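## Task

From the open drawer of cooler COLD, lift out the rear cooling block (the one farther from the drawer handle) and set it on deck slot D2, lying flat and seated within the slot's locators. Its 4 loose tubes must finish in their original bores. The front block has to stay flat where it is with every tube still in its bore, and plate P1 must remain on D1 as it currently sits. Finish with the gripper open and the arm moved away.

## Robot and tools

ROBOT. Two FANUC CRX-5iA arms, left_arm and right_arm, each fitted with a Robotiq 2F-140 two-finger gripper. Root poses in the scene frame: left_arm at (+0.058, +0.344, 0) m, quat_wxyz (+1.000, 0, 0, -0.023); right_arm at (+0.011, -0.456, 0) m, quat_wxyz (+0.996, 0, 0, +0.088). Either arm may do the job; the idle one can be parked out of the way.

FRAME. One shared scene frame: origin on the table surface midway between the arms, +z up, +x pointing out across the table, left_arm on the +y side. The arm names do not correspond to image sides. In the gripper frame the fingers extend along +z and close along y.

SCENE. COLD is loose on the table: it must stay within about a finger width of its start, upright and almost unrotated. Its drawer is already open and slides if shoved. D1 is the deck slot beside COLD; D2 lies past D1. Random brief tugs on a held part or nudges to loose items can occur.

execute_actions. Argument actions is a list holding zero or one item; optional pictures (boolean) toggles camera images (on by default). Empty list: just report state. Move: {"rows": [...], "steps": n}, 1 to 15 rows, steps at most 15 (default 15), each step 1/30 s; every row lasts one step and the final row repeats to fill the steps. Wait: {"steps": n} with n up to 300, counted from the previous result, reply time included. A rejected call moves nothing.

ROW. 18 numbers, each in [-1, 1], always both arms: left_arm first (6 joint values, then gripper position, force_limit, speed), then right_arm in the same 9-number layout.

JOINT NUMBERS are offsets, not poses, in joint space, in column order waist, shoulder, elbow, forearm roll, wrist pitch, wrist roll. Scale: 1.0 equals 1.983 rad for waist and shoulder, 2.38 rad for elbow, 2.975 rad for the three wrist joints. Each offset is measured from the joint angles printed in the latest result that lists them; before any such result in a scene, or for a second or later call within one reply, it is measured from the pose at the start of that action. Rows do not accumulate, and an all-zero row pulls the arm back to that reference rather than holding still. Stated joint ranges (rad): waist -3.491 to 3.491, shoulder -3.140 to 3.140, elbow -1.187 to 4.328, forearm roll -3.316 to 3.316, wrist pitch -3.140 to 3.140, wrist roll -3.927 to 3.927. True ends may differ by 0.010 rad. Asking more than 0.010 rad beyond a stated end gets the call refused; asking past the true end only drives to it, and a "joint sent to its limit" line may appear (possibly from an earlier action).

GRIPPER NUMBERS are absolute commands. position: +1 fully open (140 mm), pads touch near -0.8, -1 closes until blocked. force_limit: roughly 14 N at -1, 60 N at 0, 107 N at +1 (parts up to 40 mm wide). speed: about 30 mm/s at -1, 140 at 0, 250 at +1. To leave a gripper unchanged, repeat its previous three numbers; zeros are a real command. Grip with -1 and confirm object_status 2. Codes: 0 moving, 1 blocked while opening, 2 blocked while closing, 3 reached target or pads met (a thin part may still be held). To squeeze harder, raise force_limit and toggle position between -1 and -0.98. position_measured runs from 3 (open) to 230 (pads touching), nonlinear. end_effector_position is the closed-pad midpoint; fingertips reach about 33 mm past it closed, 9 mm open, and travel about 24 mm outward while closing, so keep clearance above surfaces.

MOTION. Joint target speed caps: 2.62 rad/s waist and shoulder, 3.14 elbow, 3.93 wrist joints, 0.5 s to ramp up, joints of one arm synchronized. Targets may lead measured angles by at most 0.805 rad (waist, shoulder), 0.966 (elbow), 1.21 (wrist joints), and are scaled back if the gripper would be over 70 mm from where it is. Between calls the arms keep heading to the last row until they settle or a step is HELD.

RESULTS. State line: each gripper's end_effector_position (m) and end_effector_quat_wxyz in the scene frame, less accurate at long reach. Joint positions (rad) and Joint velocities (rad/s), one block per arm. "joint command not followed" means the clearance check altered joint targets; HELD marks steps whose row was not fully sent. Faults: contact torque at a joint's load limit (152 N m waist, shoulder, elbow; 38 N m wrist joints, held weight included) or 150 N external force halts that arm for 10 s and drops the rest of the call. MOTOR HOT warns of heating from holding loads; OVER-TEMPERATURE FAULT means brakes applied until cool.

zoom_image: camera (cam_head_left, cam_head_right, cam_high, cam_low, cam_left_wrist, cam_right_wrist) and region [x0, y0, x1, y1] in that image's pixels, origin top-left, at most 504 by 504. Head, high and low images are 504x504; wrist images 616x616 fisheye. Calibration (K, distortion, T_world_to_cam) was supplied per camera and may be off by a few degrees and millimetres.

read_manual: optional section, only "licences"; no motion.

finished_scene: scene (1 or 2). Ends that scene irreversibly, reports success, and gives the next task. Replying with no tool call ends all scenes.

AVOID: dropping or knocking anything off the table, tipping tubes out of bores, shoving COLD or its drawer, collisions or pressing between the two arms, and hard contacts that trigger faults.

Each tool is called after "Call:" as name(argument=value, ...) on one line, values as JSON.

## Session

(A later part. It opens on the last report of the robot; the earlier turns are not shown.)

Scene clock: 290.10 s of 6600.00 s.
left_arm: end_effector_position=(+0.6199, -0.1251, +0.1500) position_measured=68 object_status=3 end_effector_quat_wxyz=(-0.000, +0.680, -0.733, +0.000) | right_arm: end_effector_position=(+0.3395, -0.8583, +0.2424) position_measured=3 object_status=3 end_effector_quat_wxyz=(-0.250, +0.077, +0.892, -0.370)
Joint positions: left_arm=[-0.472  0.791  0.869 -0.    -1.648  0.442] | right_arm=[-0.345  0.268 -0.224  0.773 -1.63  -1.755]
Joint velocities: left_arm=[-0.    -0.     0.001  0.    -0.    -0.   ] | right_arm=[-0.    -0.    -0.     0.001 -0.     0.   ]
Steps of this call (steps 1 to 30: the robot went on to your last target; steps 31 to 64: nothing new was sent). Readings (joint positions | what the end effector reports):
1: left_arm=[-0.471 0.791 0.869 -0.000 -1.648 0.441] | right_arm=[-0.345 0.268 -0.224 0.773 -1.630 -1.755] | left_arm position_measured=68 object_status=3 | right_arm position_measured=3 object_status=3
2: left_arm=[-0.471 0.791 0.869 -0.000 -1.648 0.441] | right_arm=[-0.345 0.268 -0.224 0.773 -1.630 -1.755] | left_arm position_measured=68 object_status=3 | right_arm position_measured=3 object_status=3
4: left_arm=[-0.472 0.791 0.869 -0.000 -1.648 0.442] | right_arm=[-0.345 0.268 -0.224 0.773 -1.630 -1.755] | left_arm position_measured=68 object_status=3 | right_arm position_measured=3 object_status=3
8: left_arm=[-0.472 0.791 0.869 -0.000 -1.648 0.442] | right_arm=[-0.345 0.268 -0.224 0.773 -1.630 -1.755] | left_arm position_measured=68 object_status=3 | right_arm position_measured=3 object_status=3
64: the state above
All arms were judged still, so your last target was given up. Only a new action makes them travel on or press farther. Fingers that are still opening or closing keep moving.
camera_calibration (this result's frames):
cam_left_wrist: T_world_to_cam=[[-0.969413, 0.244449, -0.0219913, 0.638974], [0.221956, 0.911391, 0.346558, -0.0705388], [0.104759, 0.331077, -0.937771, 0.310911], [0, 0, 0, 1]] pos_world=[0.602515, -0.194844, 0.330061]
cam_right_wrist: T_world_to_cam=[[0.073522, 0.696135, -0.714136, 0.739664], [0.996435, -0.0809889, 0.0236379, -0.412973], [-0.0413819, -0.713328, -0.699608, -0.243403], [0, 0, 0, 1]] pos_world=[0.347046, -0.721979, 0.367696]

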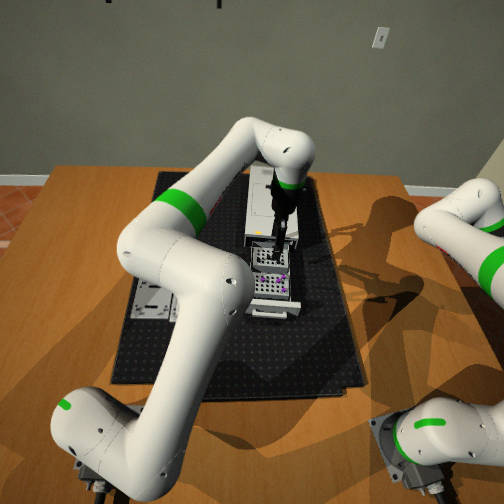

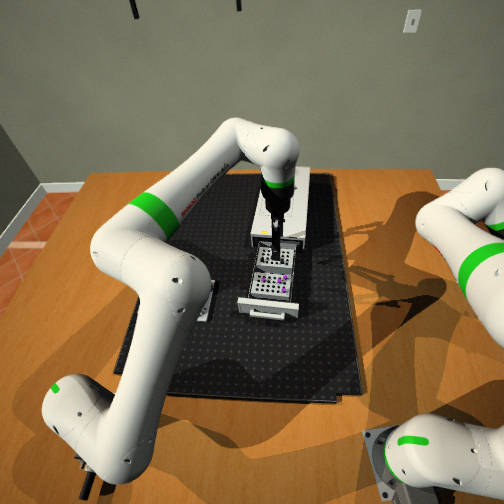

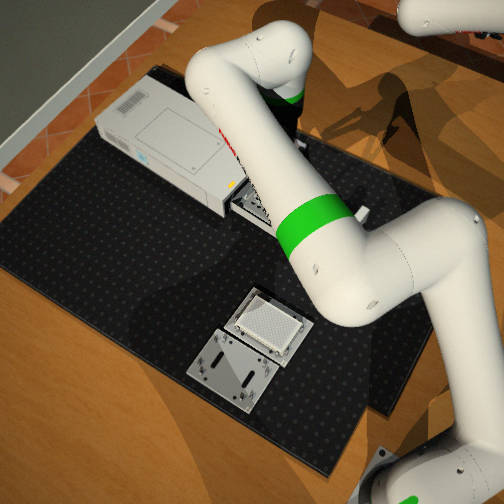

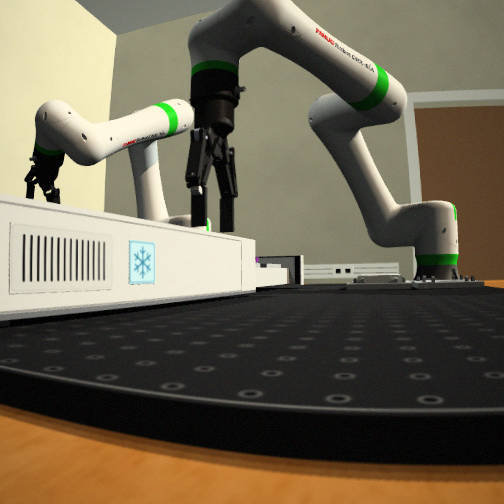

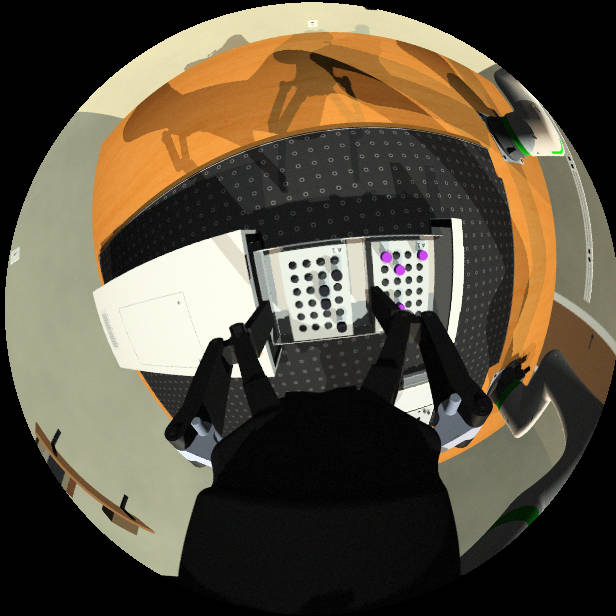

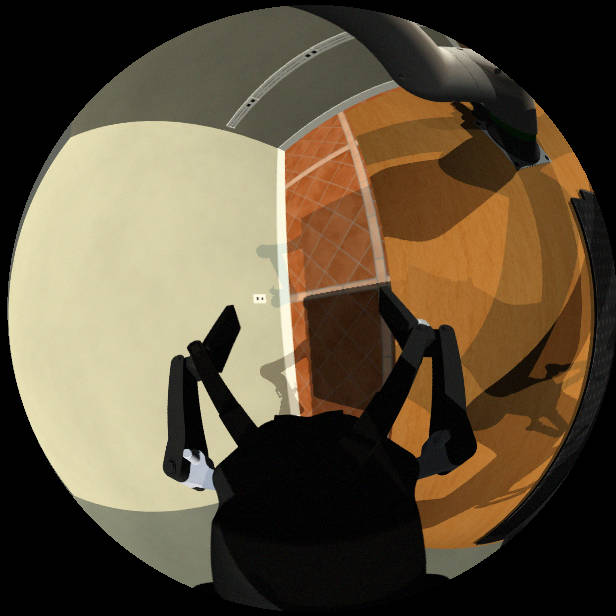

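Call:
execute_actions(actions=[{"rows": [[0.00615, -0.00194, -0.0467, 0, 0.03608, -0.00976, 0.48, 0, 0, 0, 0, 0, 0, 0, 0, 1, 0, 0]], "steps": 15}])

Call:
zoom_image(camera="cam_left_wrist", region=[240, 225, 400, 375])

Scene clock: 327.23 s of 6600.00 s.
left_arm: end_effector_position=(+0.6257, -0.1182, +0.1051) position_measured=68 object_status=3 end_effector_quat_wxyz=(-0.000, +0.674, -0.739, +0.000) | right_arm: end_effector_position=(+0.3395, -0.8583, +0.2424) position_measured=3 object_status=3 end_effector_quat_wxyz=(-0.250, +0.077, +0.892, -0.370)
Joint positions: left_arm=[-0.46   0.787  0.758 -0.001 -1.541  0.413] | right_arm=[-0.345  0.268 -0.224  0.773 -1.63  -1.755]
Joint velocities: left_arm=[ 0.    -0.    -0.002 -0.     0.002 -0.001] | right_arm=[ 0.001 -0.    -0.    -0.001  0.001  0.001]
Steps of this call (steps 1 to 90: nothing new was sent; then 33.63 s passed at rest; steps 91 to 105: all 15 steps of this action). Readings (joint positions | what the end effector reports):
91: left_arm=[-0.472 0.791 0.869 -0.000 -1.648 0.442] | right_arm=[-0.345 0.268 -0.224 0.773 -1.630 -1.755] | left_arm position_measured=68 object_status=3 | right_arm position_measured=3 object_status=3
92: left_arm=[-0.472 0.791 0.867 -0.000 -1.646 0.441] | right_arm=[-0.345 0.268 -0.224 0.773 -1.630 -1.755] | left_arm position_measured=68 object_status=3 | right_arm position_measured=3 object_status=3
94: left_arm=[-0.469 0.790 0.842 -0.000 -1.621 0.435] | right_arm=[-0.345 0.268 -0.224 0.773 -1.630 -1.755] | left_arm position_measured=68 object_status=3 | right_arm position_measured=3 object_status=3
98: left_arm=[-0.460 0.788 0.766 -0.001 -1.549 0.415] | right_arm=[-0.345 0.268 -0.224 0.773 -1.630 -1.755] | left_arm position_measured=68 object_status=3 | right_arm position_measured=3 object_status=3
105: the state above
camera_calibration (this result's frames):
cam_left_wrist: T_world_to_cam=[[-0.965137, 0.260798, -0.0222683, 0.641145], [0.237218, 0.907479, 0.346711, -0.072611], [0.11063, 0.329341, -0.937708, 0.262066], [0, 0, 0, 1]] pos_world=[0.607025, -0.187625, 0.285194]
cam_right_wrist: T_world_to_cam=[[0.0735218, 0.696136, -0.714136, 0.739665], [0.996435, -0.0809889, 0.0236375, -0.412972], [-0.0413821, -0.713327, -0.699608, -0.243403], [0, 0, 0, 1]] pos_world=[0.347046, -0.721979, 0.367696]

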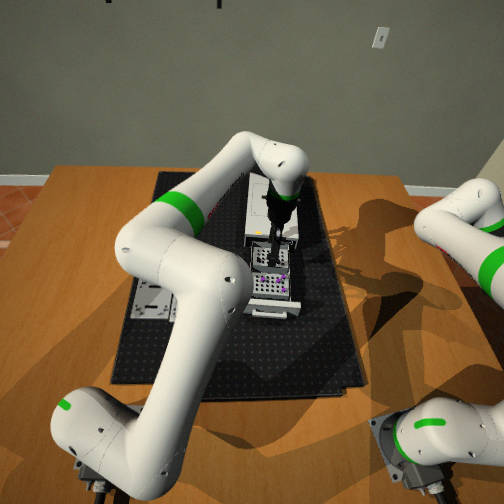

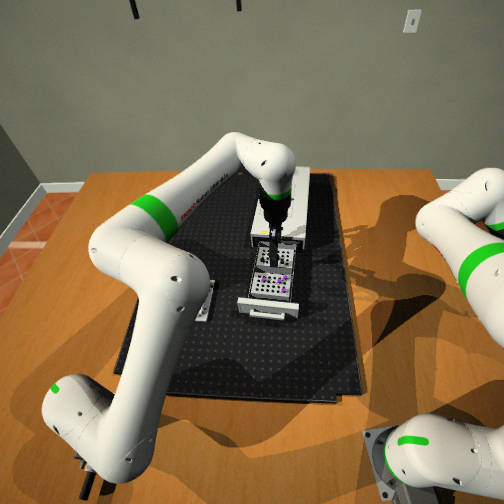

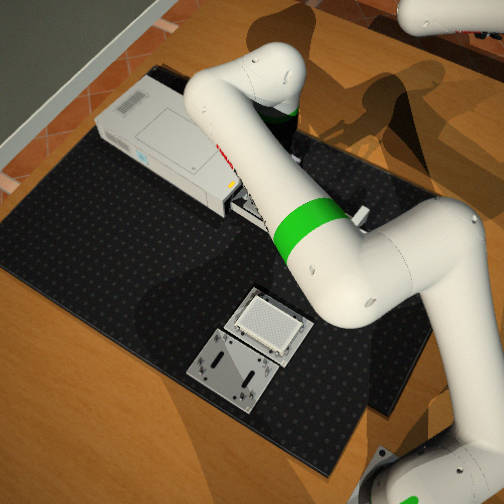

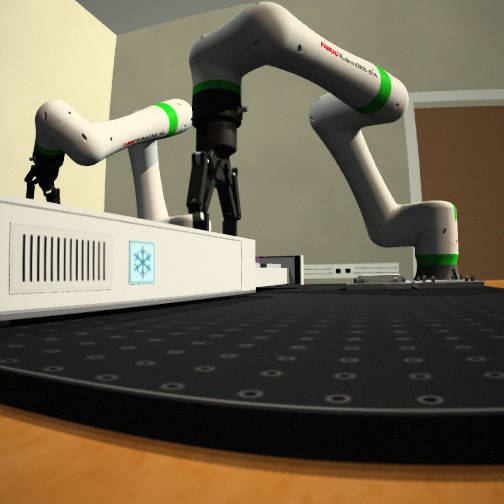

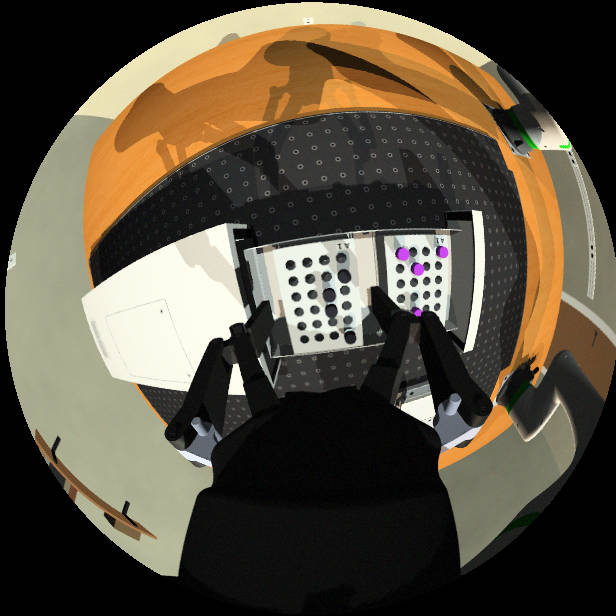

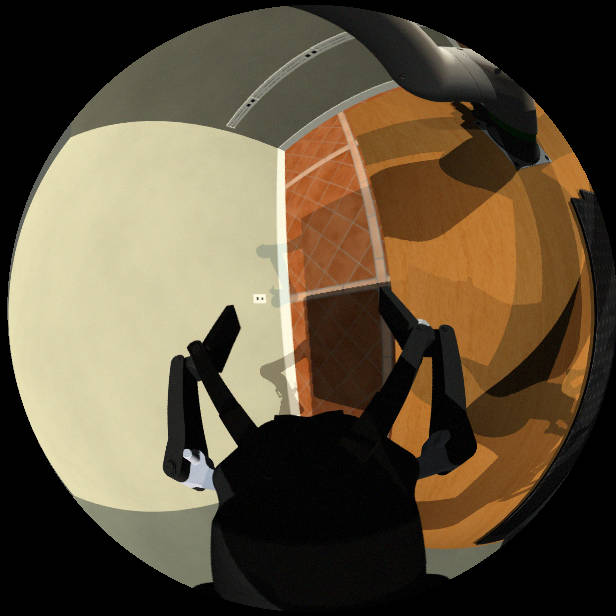

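Region (240, 225, 400, 375) of cam_left_wrist's 616x616 image, scaled by 3.150, with more detail than that image has; it fills the top 472 rows of this view, and the rest is white.

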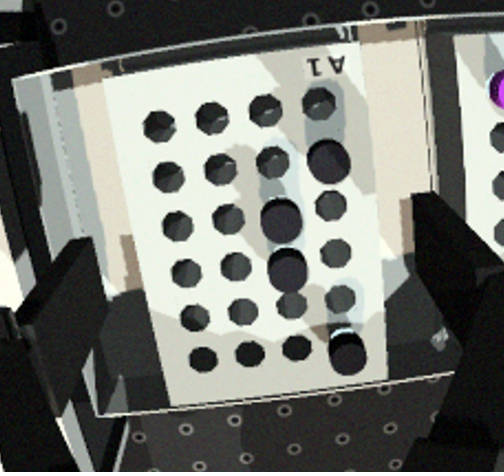

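Call:
zoom_image(camera="cam_left_wrist", region=[255, 225, 385, 290])

Call:
zoom_image(camera="cam_left_wrist", region=[230, 230, 300, 370])

Region (255, 225, 385, 290) of cam_left_wrist's 616x616 image, scaled by 3.877, with more detail than that image has.

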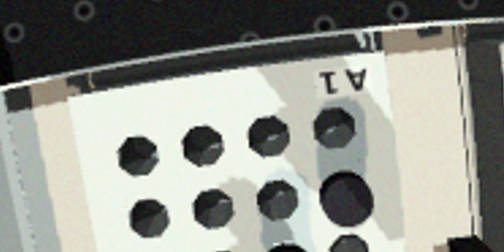

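Region (230, 230, 300, 370) of cam_left_wrist's 616x616 image, scaled by 3.600, with more detail than that image has.

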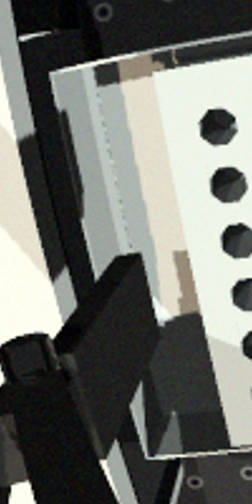

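Call:
execute_actions(actions=[{"rows": [[-0.0001, 0.0010, -0.0076, 0.0001, 0.0068, -0.0001, 0.48, 0, 0, 0, 0, 0, 0, 0, 0, 1, 0, 0],[-0.0001, 0.0010, -0.0076, 0.0001, 0.0068, -0.0001, 0.48, 0, 0, 0, 0, 0, 0, 0, 0, 1, 0, 0],[-0.0001, 0.0010, -0.0076, 0.0001, 0.0068, -0.0001, 0.48, 0, 0, 0, 0, 0, 0, 0, 0, 1, 0, 0],[-0.0002, 0.0021, -0.0153, 0.0001, 0.0136, -0.0002, 0.48, 0, 0, 0, 0, 0, 0, 0, 0, 1, 0, 0],[-0.0002, 0.0021, -0.0153, 0.0001, 0.0136, -0.0002, 0.48, 0, 0, 0, 0, 0, 0, 0, 0, 1, 0, 0],[-0.0003, 0.0031, -0.0229, 0.0002, 0.0203, -0.0003, 0.48, 0, 0, 0, 0, 0, 0, 0, 0, 1, 0, 0],[-0.0003, 0.0031, -0.0229, 0.0002, 0.0203, -0.0003, 0.48, 0, 0, 0, 0, 0, 0, 0, 0, 1, 0, 0],[-0.00038, 0.00415, -0.03053, 0.0002, 0.02712, -0.00042, 0.48, 0, 0, 0, 0, 0, 0, 0, 0, 1, 0, 0]], "steps": 15}])

Call:
zoom_image(camera="cam_left_wrist", region=[230, 225, 410, 385])

Scene clock: 423.80 s of 6600.00 s.
left_arm: end_effector_position=(+0.6252, -0.1187, +0.0684) position_measured=68 object_status=3 end_effector_quat_wxyz=(-0.000, +0.673, -0.740, +0.000) | right_arm: end_effector_position=(+0.3395, -0.8583, +0.2424) position_measured=3 object_status=3 end_effector_quat_wxyz=(-0.250, +0.077, +0.892, -0.370)
Joint positions: left_arm=[-0.46   0.796  0.686 -0.    -1.461  0.412] | right_arm=[-0.345  0.268 -0.224  0.773 -1.63  -1.755]
Joint velocities: left_arm=[-0.     0.    -0.01   0.     0.011 -0.001] | right_arm=[-0.001  0.     0.001 -0.    -0.     0.   ]
Steps of this call (steps 1 to 15: the robot went on to your last target; steps 16 to 90: nothing new was sent; then 93.07 s passed at rest; steps 91 to 105: all 15 steps of this action). Readings (joint positions | what the end effector reports):
91: left_arm=[-0.460 0.788 0.758 -0.000 -1.541 0.413] | right_arm=[-0.345 0.268 -0.224 0.773 -1.630 -1.755] | left_arm position_measured=68 object_status=3 | right_arm position_measured=3 object_status=3
92: left_arm=[-0.460 0.788 0.755 -0.000 -1.538 0.413] | right_arm=[-0.345 0.268 -0.224 0.773 -1.630 -1.755] | left_arm position_measured=68 object_status=3 | right_arm position_measured=3 object_status=3
94: left_arm=[-0.460 0.789 0.745 -0.000 -1.526 0.413] | right_arm=[-0.345 0.268 -0.224 0.773 -1.630 -1.755] | left_arm position_measured=68 object_status=3 | right_arm position_measured=3 object_status=3
98: left_arm=[-0.460 0.792 0.717 -0.000 -1.496 0.412] | right_arm=[-0.345 0.268 -0.224 0.773 -1.630 -1.755] | left_arm position_measured=68 object_status=3 | right_arm position_measured=3 object_status=3
105: the state above
camera_calibration (this result's frames):
cam_left_wrist: T_world_to_cam=[[-0.964627, 0.262696, -0.0220228, 0.639862], [0.239142, 0.907162, 0.346219, -0.0604686], [0.110929, 0.328706, -0.937895, 0.227661], [0, 0, 0, 1]] pos_world=[0.606434, -0.188068, 0.24855]
cam_right_wrist: T_world_to_cam=[[0.0735219, 0.696136, -0.714136, 0.739665], [0.996435, -0.0809889, 0.0236376, -0.412972], [-0.0413821, -0.713327, -0.699608, -0.243403], [0, 0, 0, 1]] pos_world=[0.347046, -0.721979, 0.367696]

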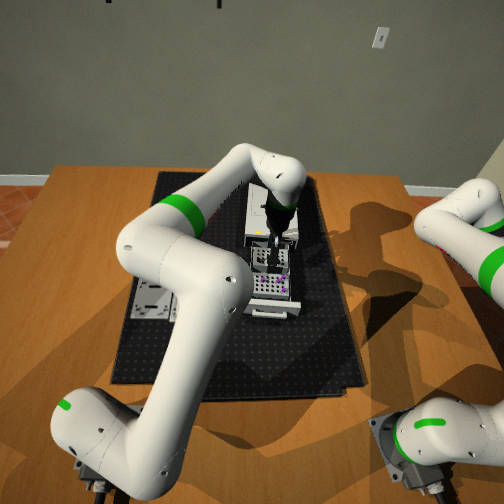

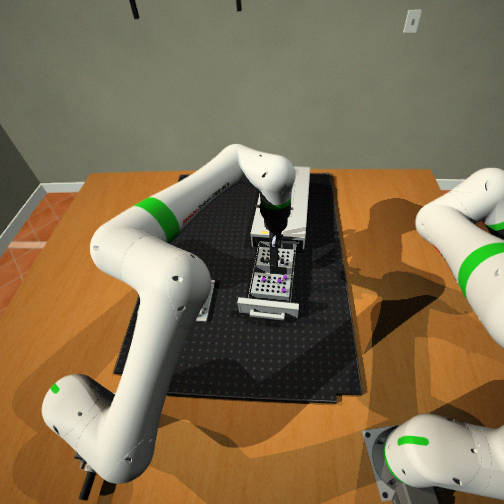

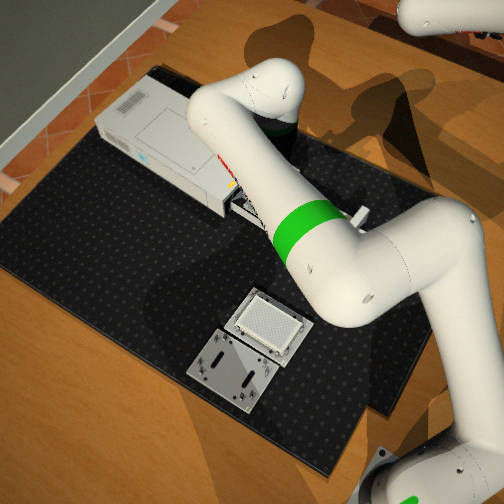

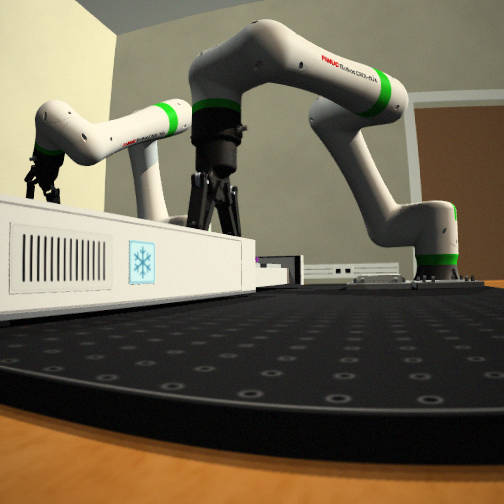

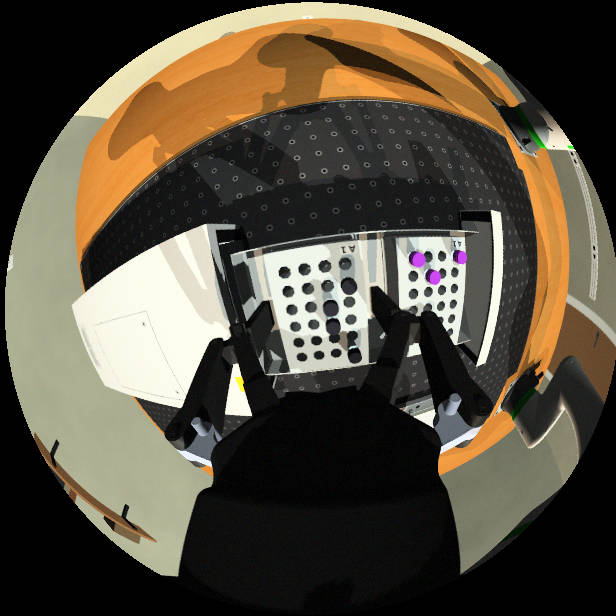

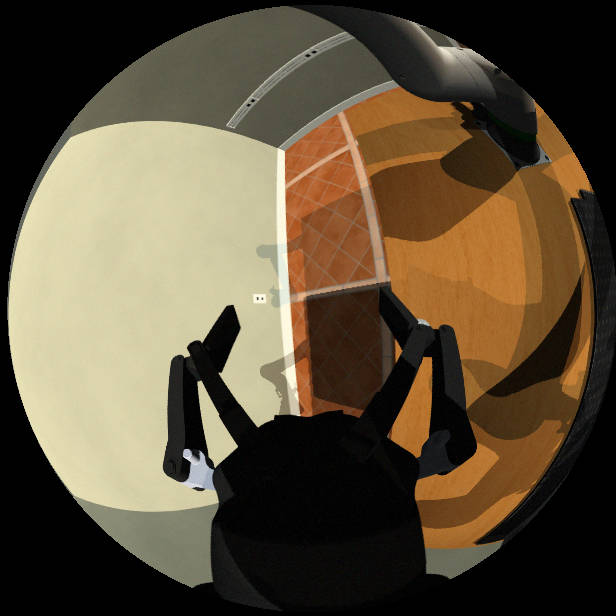

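Region (230, 225, 410, 385) of cam_left_wrist's 616x616 image, scaled by 2.800, with more detail than that image has.

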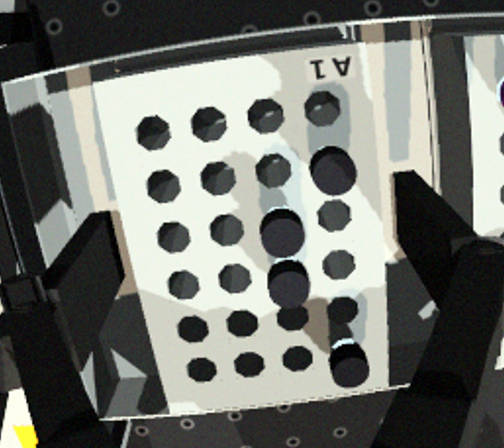

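Call:
execute_actions(actions=[{"rows": [[0, 0, -0.00025, 0, 0.0002, 0, -1, 0.8, -0.7, 0, 0, 0, 0, 0, 0, 1, 0, 0]], "steps": 15}], pictures=false)

Call:
execute_actions(actions=[{"steps": 8}])

Call:
zoom_image(camera="cam_left_wrist", region=[230, 225, 410, 385])

Scene clock: 440.43 s of 6600.00 s.
left_arm: end_effector_position=(+0.6251, -0.1188, +0.0682) position_measured=105 object_status=0 end_effector_quat_wxyz=(-0.000, +0.673, -0.740, +0.000) | right_arm: end_effector_position=(+0.3395, -0.8583, +0.2424) position_measured=3 object_status=3 end_effector_quat_wxyz=(-0.250, +0.077, +0.892, -0.370)
Joint positions: left_arm=[-0.46   0.795  0.685 -0.    -1.46   0.412] | right_arm=[-0.345  0.268 -0.224  0.773 -1.63  -1.755]
Joint velocities: left_arm=[ 0.     0.001 -0.    -0.     0.001  0.   ] | right_arm=[ 0.    -0.     0.     0.001  0.001  0.   ]
Steps of this call (steps 1 to 15: the robot went on to your last target; steps 16 to 90: nothing new was sent; then 13.13 s passed at rest; steps 91 to 105: all 15 steps of this action). Readings (joint positions | what the end effector reports):
91: left_arm=[-0.460 0.796 0.685 -0.000 -1.460 0.412] | right_arm=[-0.345 0.268 -0.224 0.773 -1.630 -1.755] | left_arm position_measured=68 object_status=0 | right_arm position_measured=3 object_status=3
92: left_arm=[-0.460 0.796 0.685 -0.000 -1.460 0.412] | right_arm=[-0.345 0.268 -0.224 0.773 -1.630 -1.755] | left_arm position_measured=69 object_status=0 | right_arm position_measured=3 object_status=3
94: left_arm=[-0.460 0.796 0.685 -0.000 -1.460 0.412] | right_arm=[-0.345 0.268 -0.224 0.773 -1.630 -1.755] | left_arm position_measured=76 object_status=0 | right_arm position_measured=3 object_status=3
98: left_arm=[-0.460 0.796 0.685 -0.000 -1.460 0.412] | right_arm=[-0.345 0.268 -0.224 0.773 -1.630 -1.755] | left_arm position_measured=89 object_status=0 | right_arm position_measured=3 object_status=3
105: the state above

Scene clock: 440.70 s of 6600.00 s.
left_arm: end_effector_position=(+0.6251, -0.1188, +0.0682) position_measured=105 object_status=2 end_effector_quat_wxyz=(-0.000, +0.673, -0.740, +0.000) | right_arm: end_effector_position=(+0.3395, -0.8583, +0.2424) position_measured=3 object_status=3 end_effector_quat_wxyz=(-0.250, +0.077, +0.892, -0.370)
Joint positions: left_arm=[-0.46   0.795  0.685 -0.    -1.46   0.412] | right_arm=[-0.345  0.268 -0.224  0.773 -1.63  -1.755]
Joint velocities: left_arm=[-0.     0.    -0.    -0.     0.002  0.   ] | right_arm=[-0.001 -0.001 -0.001 -0.001  0.     0.   ]
Steps of this call (steps 1 to 8: the robot went on to your last target). Readings (joint positions | what the end effector reports):
1: left_arm=[-0.460 0.795 0.685 -0.000 -1.460 0.412] | right_arm=[-0.345 0.268 -0.224 0.773 -1.630 -1.755] | left_arm position_measured=105 object_status=0 | right_arm position_measured=3 object_status=3
2: left_arm=[-0.460 0.795 0.685 -0.000 -1.460 0.412] | right_arm=[-0.345 0.268 -0.224 0.773 -1.630 -1.755] | left_arm position_measured=105 object_status=0 | right_arm position_measured=3 object_status=3
4: left_arm=[-0.460 0.795 0.685 -0.000 -1.460 0.412] | right_arm=[-0.345 0.268 -0.224 0.773 -1.630 -1.755] | left_arm position_measured=105 object_status=2 | right_arm position_measured=3 object_status=3
8: the state above
camera_calibration (this result's frames):
cam_left_wrist: T_world_to_cam=[[-0.964624, 0.262703, -0.0220779, 0.639836], [0.23914, 0.907193, 0.34614, -0.0603656], [0.110961, 0.328616, -0.937923, 0.227452], [0, 0, 0, 1]] pos_world=[0.606399, -0.188068, 0.248354]
cam_right_wrist: T_world_to_cam=[[0.0735216, 0.696136, -0.714136, 0.739665], [0.996435, -0.0809886, 0.0236375, -0.412972], [-0.041382, -0.713327, -0.699608, -0.243403], [0, 0, 0, 1]] pos_world=[0.347046, -0.721979, 0.367696]

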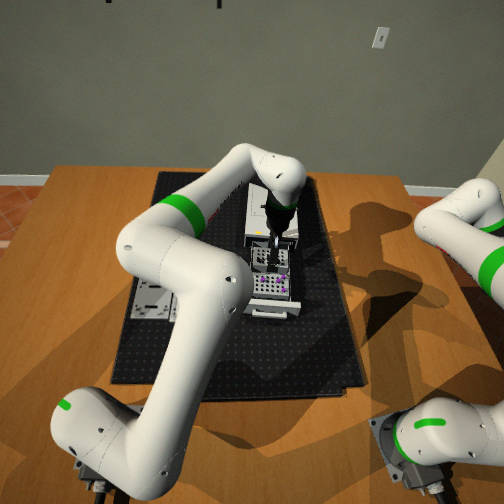

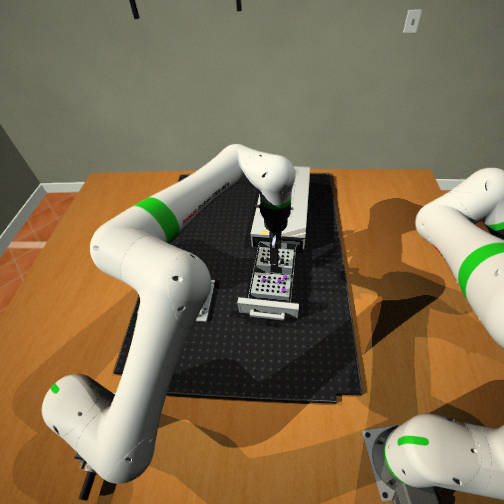

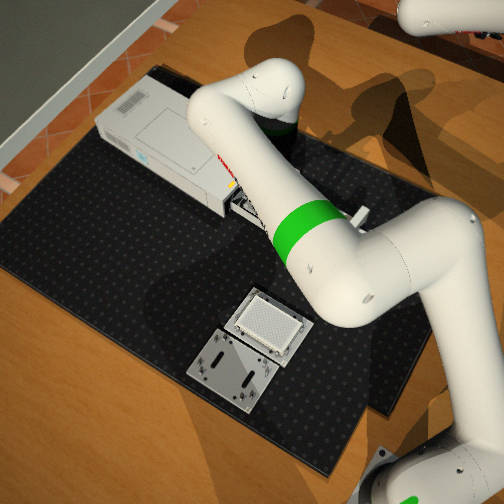

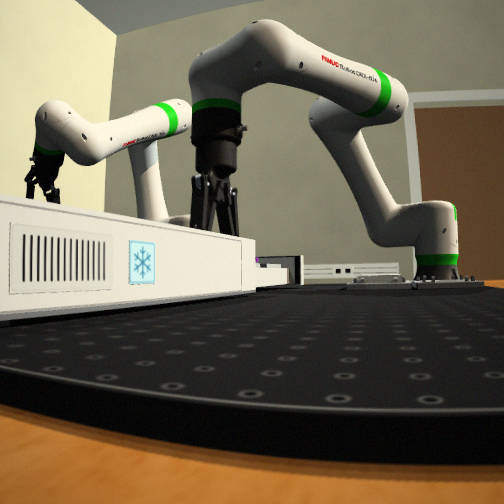

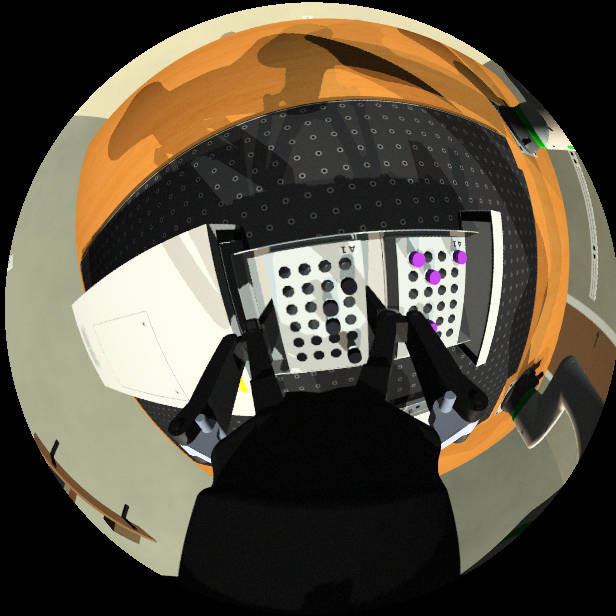

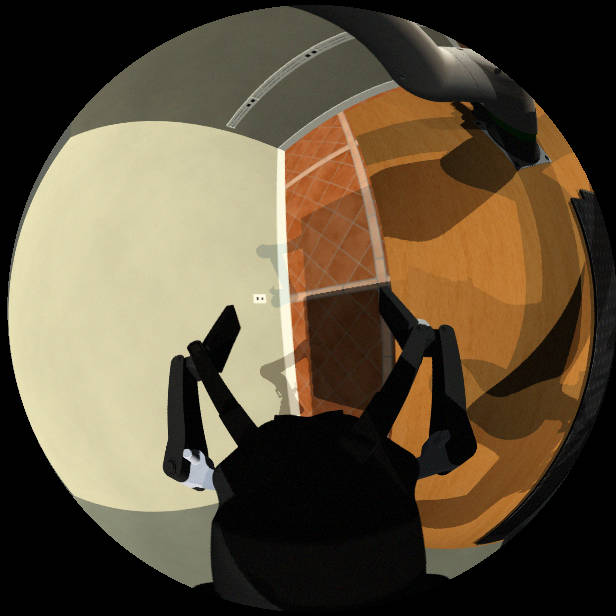

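Region (230, 225, 410, 385) of cam_left_wrist's 616x616 image, scaled by 2.800, with more detail than that image has.

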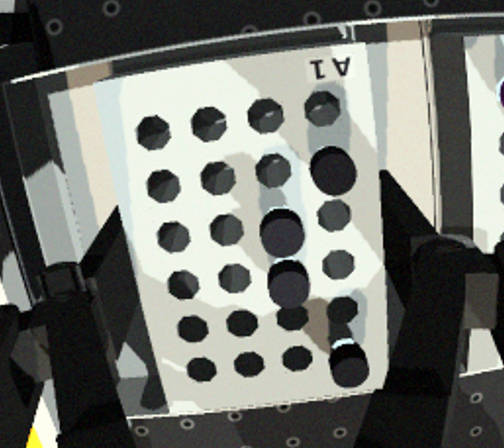

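Call:
execute_actions(actions=[{"rows": [[0, -0.00013, 0.00054, 0, -0.00052, 0, -1, 0.8, -0.7, 0, 0, 0, 0, 0, 0, 1, 0, 0],[0, -0.0004, 0.00162, 0, -0.00156, 0, -1, 0.8, -0.7, 0, 0, 0, 0, 0, 0, 1, 0, 0],[0, -0.00077, 0.00327, 0, -0.00313, 0, -1, 0.8, -0.7, 0, 0, 0, 0, 0, 0, 1, 0, 0],[0, -0.00124, 0.00551, 0, -0.00524, 0, -1, 0.8, -0.7, 0, 0, 0, 0, 0, 0, 1, 0, 0],[0, -0.00179, 0.00838, 0, -0.0079, 0, -1, 0.8, -0.7, 0, 0, 0, 0, 0, 0, 1, 0, 0],[0, -0.00228, 0.01132, 0, -0.01057, 0, -1, 0.8, -0.7, 0, 0, 0, 0, 0, 0, 1, 0, 0],[0, -0.00272, 0.01433, 0, -0.01327, 0, -1, 0.8, -0.7, 0, 0, 0, 0, 0, 0, 1, 0, 0],[0, -0.00311, 0.01741, 0, -0.016, 0, -1, 0.8, -0.7, 0, 0, 0, 0, 0, 0, 1, 0, 0],[0, -0.00345, 0.02056, 0, -0.01875, 0, -1, 0.8, -0.7, 0, 0, 0, 0, 0, 0, 1, 0, 0],[0, -0.00373, 0.02378, 0, -0.02151, 0, -1, 0.8, -0.7, 0, 0, 0, 0, 0, 0, 1, 0, 0],[0, -0.00397, 0.02708, 0, -0.02431, 0, -1, 0.8, -0.7, 0, 0, 0, 0, 0, 0, 1, 0, 0],[0, -0.00415, 0.03045, 0, -0.02712, 0, -1, 0.8, -0.7, 0, 0, 0, 0, 0, 0, 1, 0, 0],[0, -0.0043, 0.03458, 0, -0.03053, 0, -1, 0.8, -0.7, 0, 0, 0, 0, 0, 0, 1, 0, 0],[0, -0.00438, 0.03918, 0, -0.03426, 0, -1, 0.8, -0.7, 0, 0, 0, 0, 0, 0, 1, 0, 0],[0, -0.00221, 0.07716, 0, -0.0632, 0, -1, 0.8, -0.7, 0, 0, 0, 0, 0, 0, 1, 0, 0]], "steps": 15}], pictures=false)

Call:
execute_actions(actions=[{"steps": 14}])

Scene clock: 503.60 s of 6600.00 s.
left_arm: end_effector_position=(+0.6253, -0.1187, +0.1052) position_measured=105 object_status=2 end_effector_quat_wxyz=(-0.000, +0.673, -0.740, +0.000) | right_arm: end_effector_position=(+0.3395, -0.8583, +0.2424) position_measured=3 object_status=3 end_effector_quat_wxyz=(-0.250, +0.077, +0.892, -0.370)
Joint positions: left_arm=[-0.46   0.787  0.758 -0.    -1.541  0.412] | right_arm=[-0.345  0.268 -0.224  0.773 -1.63  -1.755]
Joint velocities: left_arm=[-0.    -0.007  0.27   0.003 -0.278 -0.001] | right_arm=[ 0.     0.001  0.     0.001  0.001 -0.001]
Steps of this call (steps 1 to 15: the robot went on to your last target; steps 16 to 90: nothing new was sent; then 59.40 s passed at rest; steps 91 to 105: all 15 steps of this action). Readings (joint positions | what the end effector reports):
91: left_arm=[-0.460 0.796 0.685 -0.000 -1.460 0.412] | right_arm=[-0.345 0.268 -0.224 0.773 -1.630 -1.755] | left_arm position_measured=105 object_status=2 | right_arm position_measured=3 object_status=3
92: left_arm=[-0.460 0.796 0.685 -0.000 -1.460 0.412] | right_arm=[-0.345 0.268 -0.224 0.773 -1.630 -1.755] | left_arm position_measured=105 object_status=2 | right_arm position_measured=3 object_status=3
94: left_arm=[-0.460 0.795 0.688 -0.000 -1.464 0.412] | right_arm=[-0.345 0.268 -0.224 0.773 -1.630 -1.755] | left_arm position_measured=105 object_status=2 | right_arm position_measured=3 object_status=3
98: left_arm=[-0.460 0.792 0.707 -0.000 -1.485 0.412] | right_arm=[-0.345 0.268 -0.224 0.773 -1.630 -1.755] | left_arm position_measured=105 object_status=2 | right_arm position_measured=3 object_status=3
105: the state above

Scene clock: 504.07 s of 6600.00 s.
left_arm: end_effector_position=(+0.6251, -0.1188, +0.1501) position_measured=105 object_status=2 end_effector_quat_wxyz=(+0.000, +0.673, -0.740, +0.000) | right_arm: end_effector_position=(+0.3395, -0.8583, +0.2424) position_measured=3 object_status=3 end_effector_quat_wxyz=(-0.250, +0.077, +0.892, -0.370)
Joint positions: left_arm=[-0.46   0.791  0.869  0.    -1.648  0.412] | right_arm=[-0.345  0.268 -0.224  0.773 -1.63  -1.755]
Joint velocities: left_arm=[-0.     0.     0.001  0.    -0.     0.   ] | right_arm=[ 0.001 -0.     0.001 -0.    -0.    -0.   ]
Steps of this call (steps 1 to 14: the robot went on to your last target). Readings (joint positions | what the end effector reports):
1: left_arm=[-0.460 0.788 0.770 -0.000 -1.553 0.412] | right_arm=[-0.345 0.268 -0.224 0.773 -1.630 -1.755] | left_arm position_measured=105 object_status=2 | right_arm position_measured=3 object_status=3
2: left_arm=[-0.460 0.788 0.787 -0.000 -1.571 0.412] | right_arm=[-0.345 0.268 -0.224 0.773 -1.630 -1.755] | left_arm position_measured=105 object_status=2 | right_arm position_measured=3 object_status=3
4: left_arm=[-0.460 0.789 0.831 0.000 -1.612 0.412] | right_arm=[-0.345 0.268 -0.224 0.773 -1.630 -1.755] | left_arm position_measured=105 object_status=2 | right_arm position_measured=3 object_status=3
8: left_arm=[-0.460 0.791 0.868 0.000 -1.647 0.412] | right_arm=[-0.345 0.268 -0.224 0.773 -1.630 -1.755] | left_arm position_measured=105 object_status=2 | right_arm position_measured=3 object_status=3
14: the state above
camera_calibration (this result's frames):
cam_left_wrist: T_world_to_cam=[[-0.964634, 0.262688, -0.0218322, 0.641612], [0.239229, 0.90724, 0.345954, -0.0886549], [0.110685, 0.328496, -0.937997, 0.304449], [0, 0, 0, 1]] pos_world=[0.606431, -0.188123, 0.330251]
cam_right_wrist: T_world_to_cam=[[0.0735217, 0.696136, -0.714136, 0.739665], [0.996435, -0.0809888, 0.0236375, -0.412972], [-0.0413821, -0.713327, -0.699608, -0.243403], [0, 0, 0, 1]] pos_world=[0.347046, -0.721979, 0.367696]

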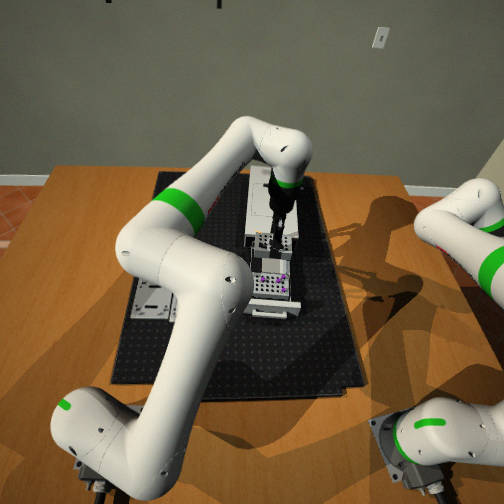

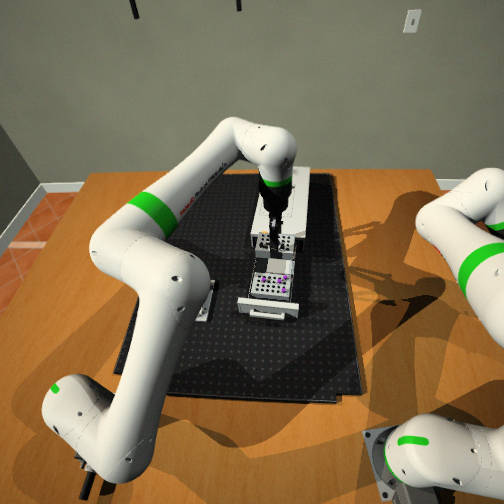

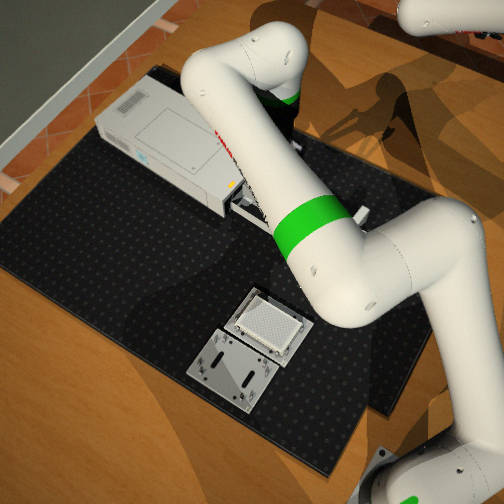

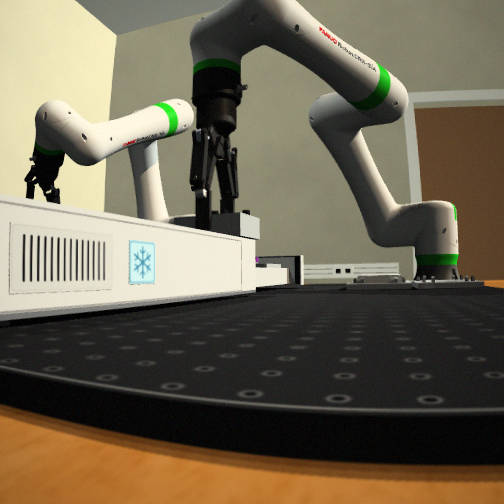

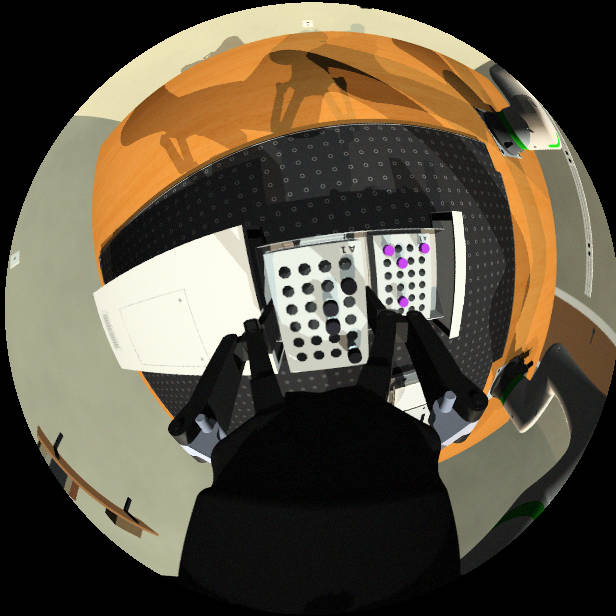

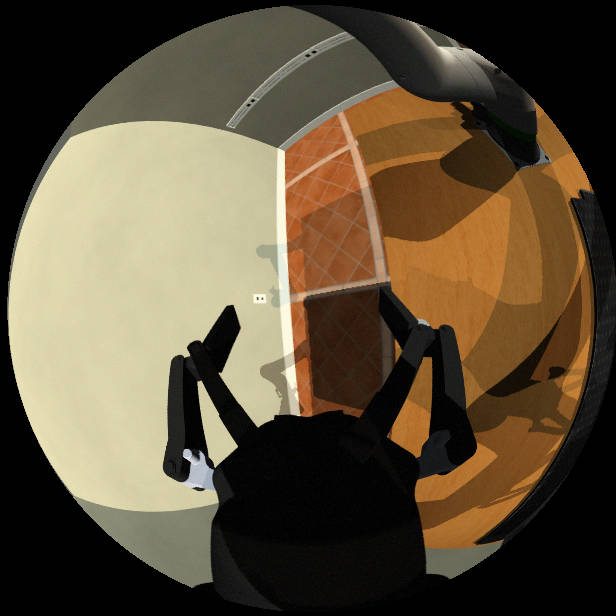

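Call:
zoom_image(camera="cam_low", region=[165, 180, 275, 270])

Region (165, 180, 275, 270) of cam_low's 504x504 image, scaled by 4.582, with more detail than that image has; it fills the top 412 rows of this view, and the rest is white.

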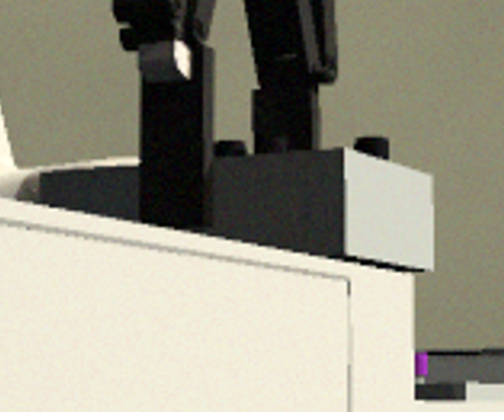

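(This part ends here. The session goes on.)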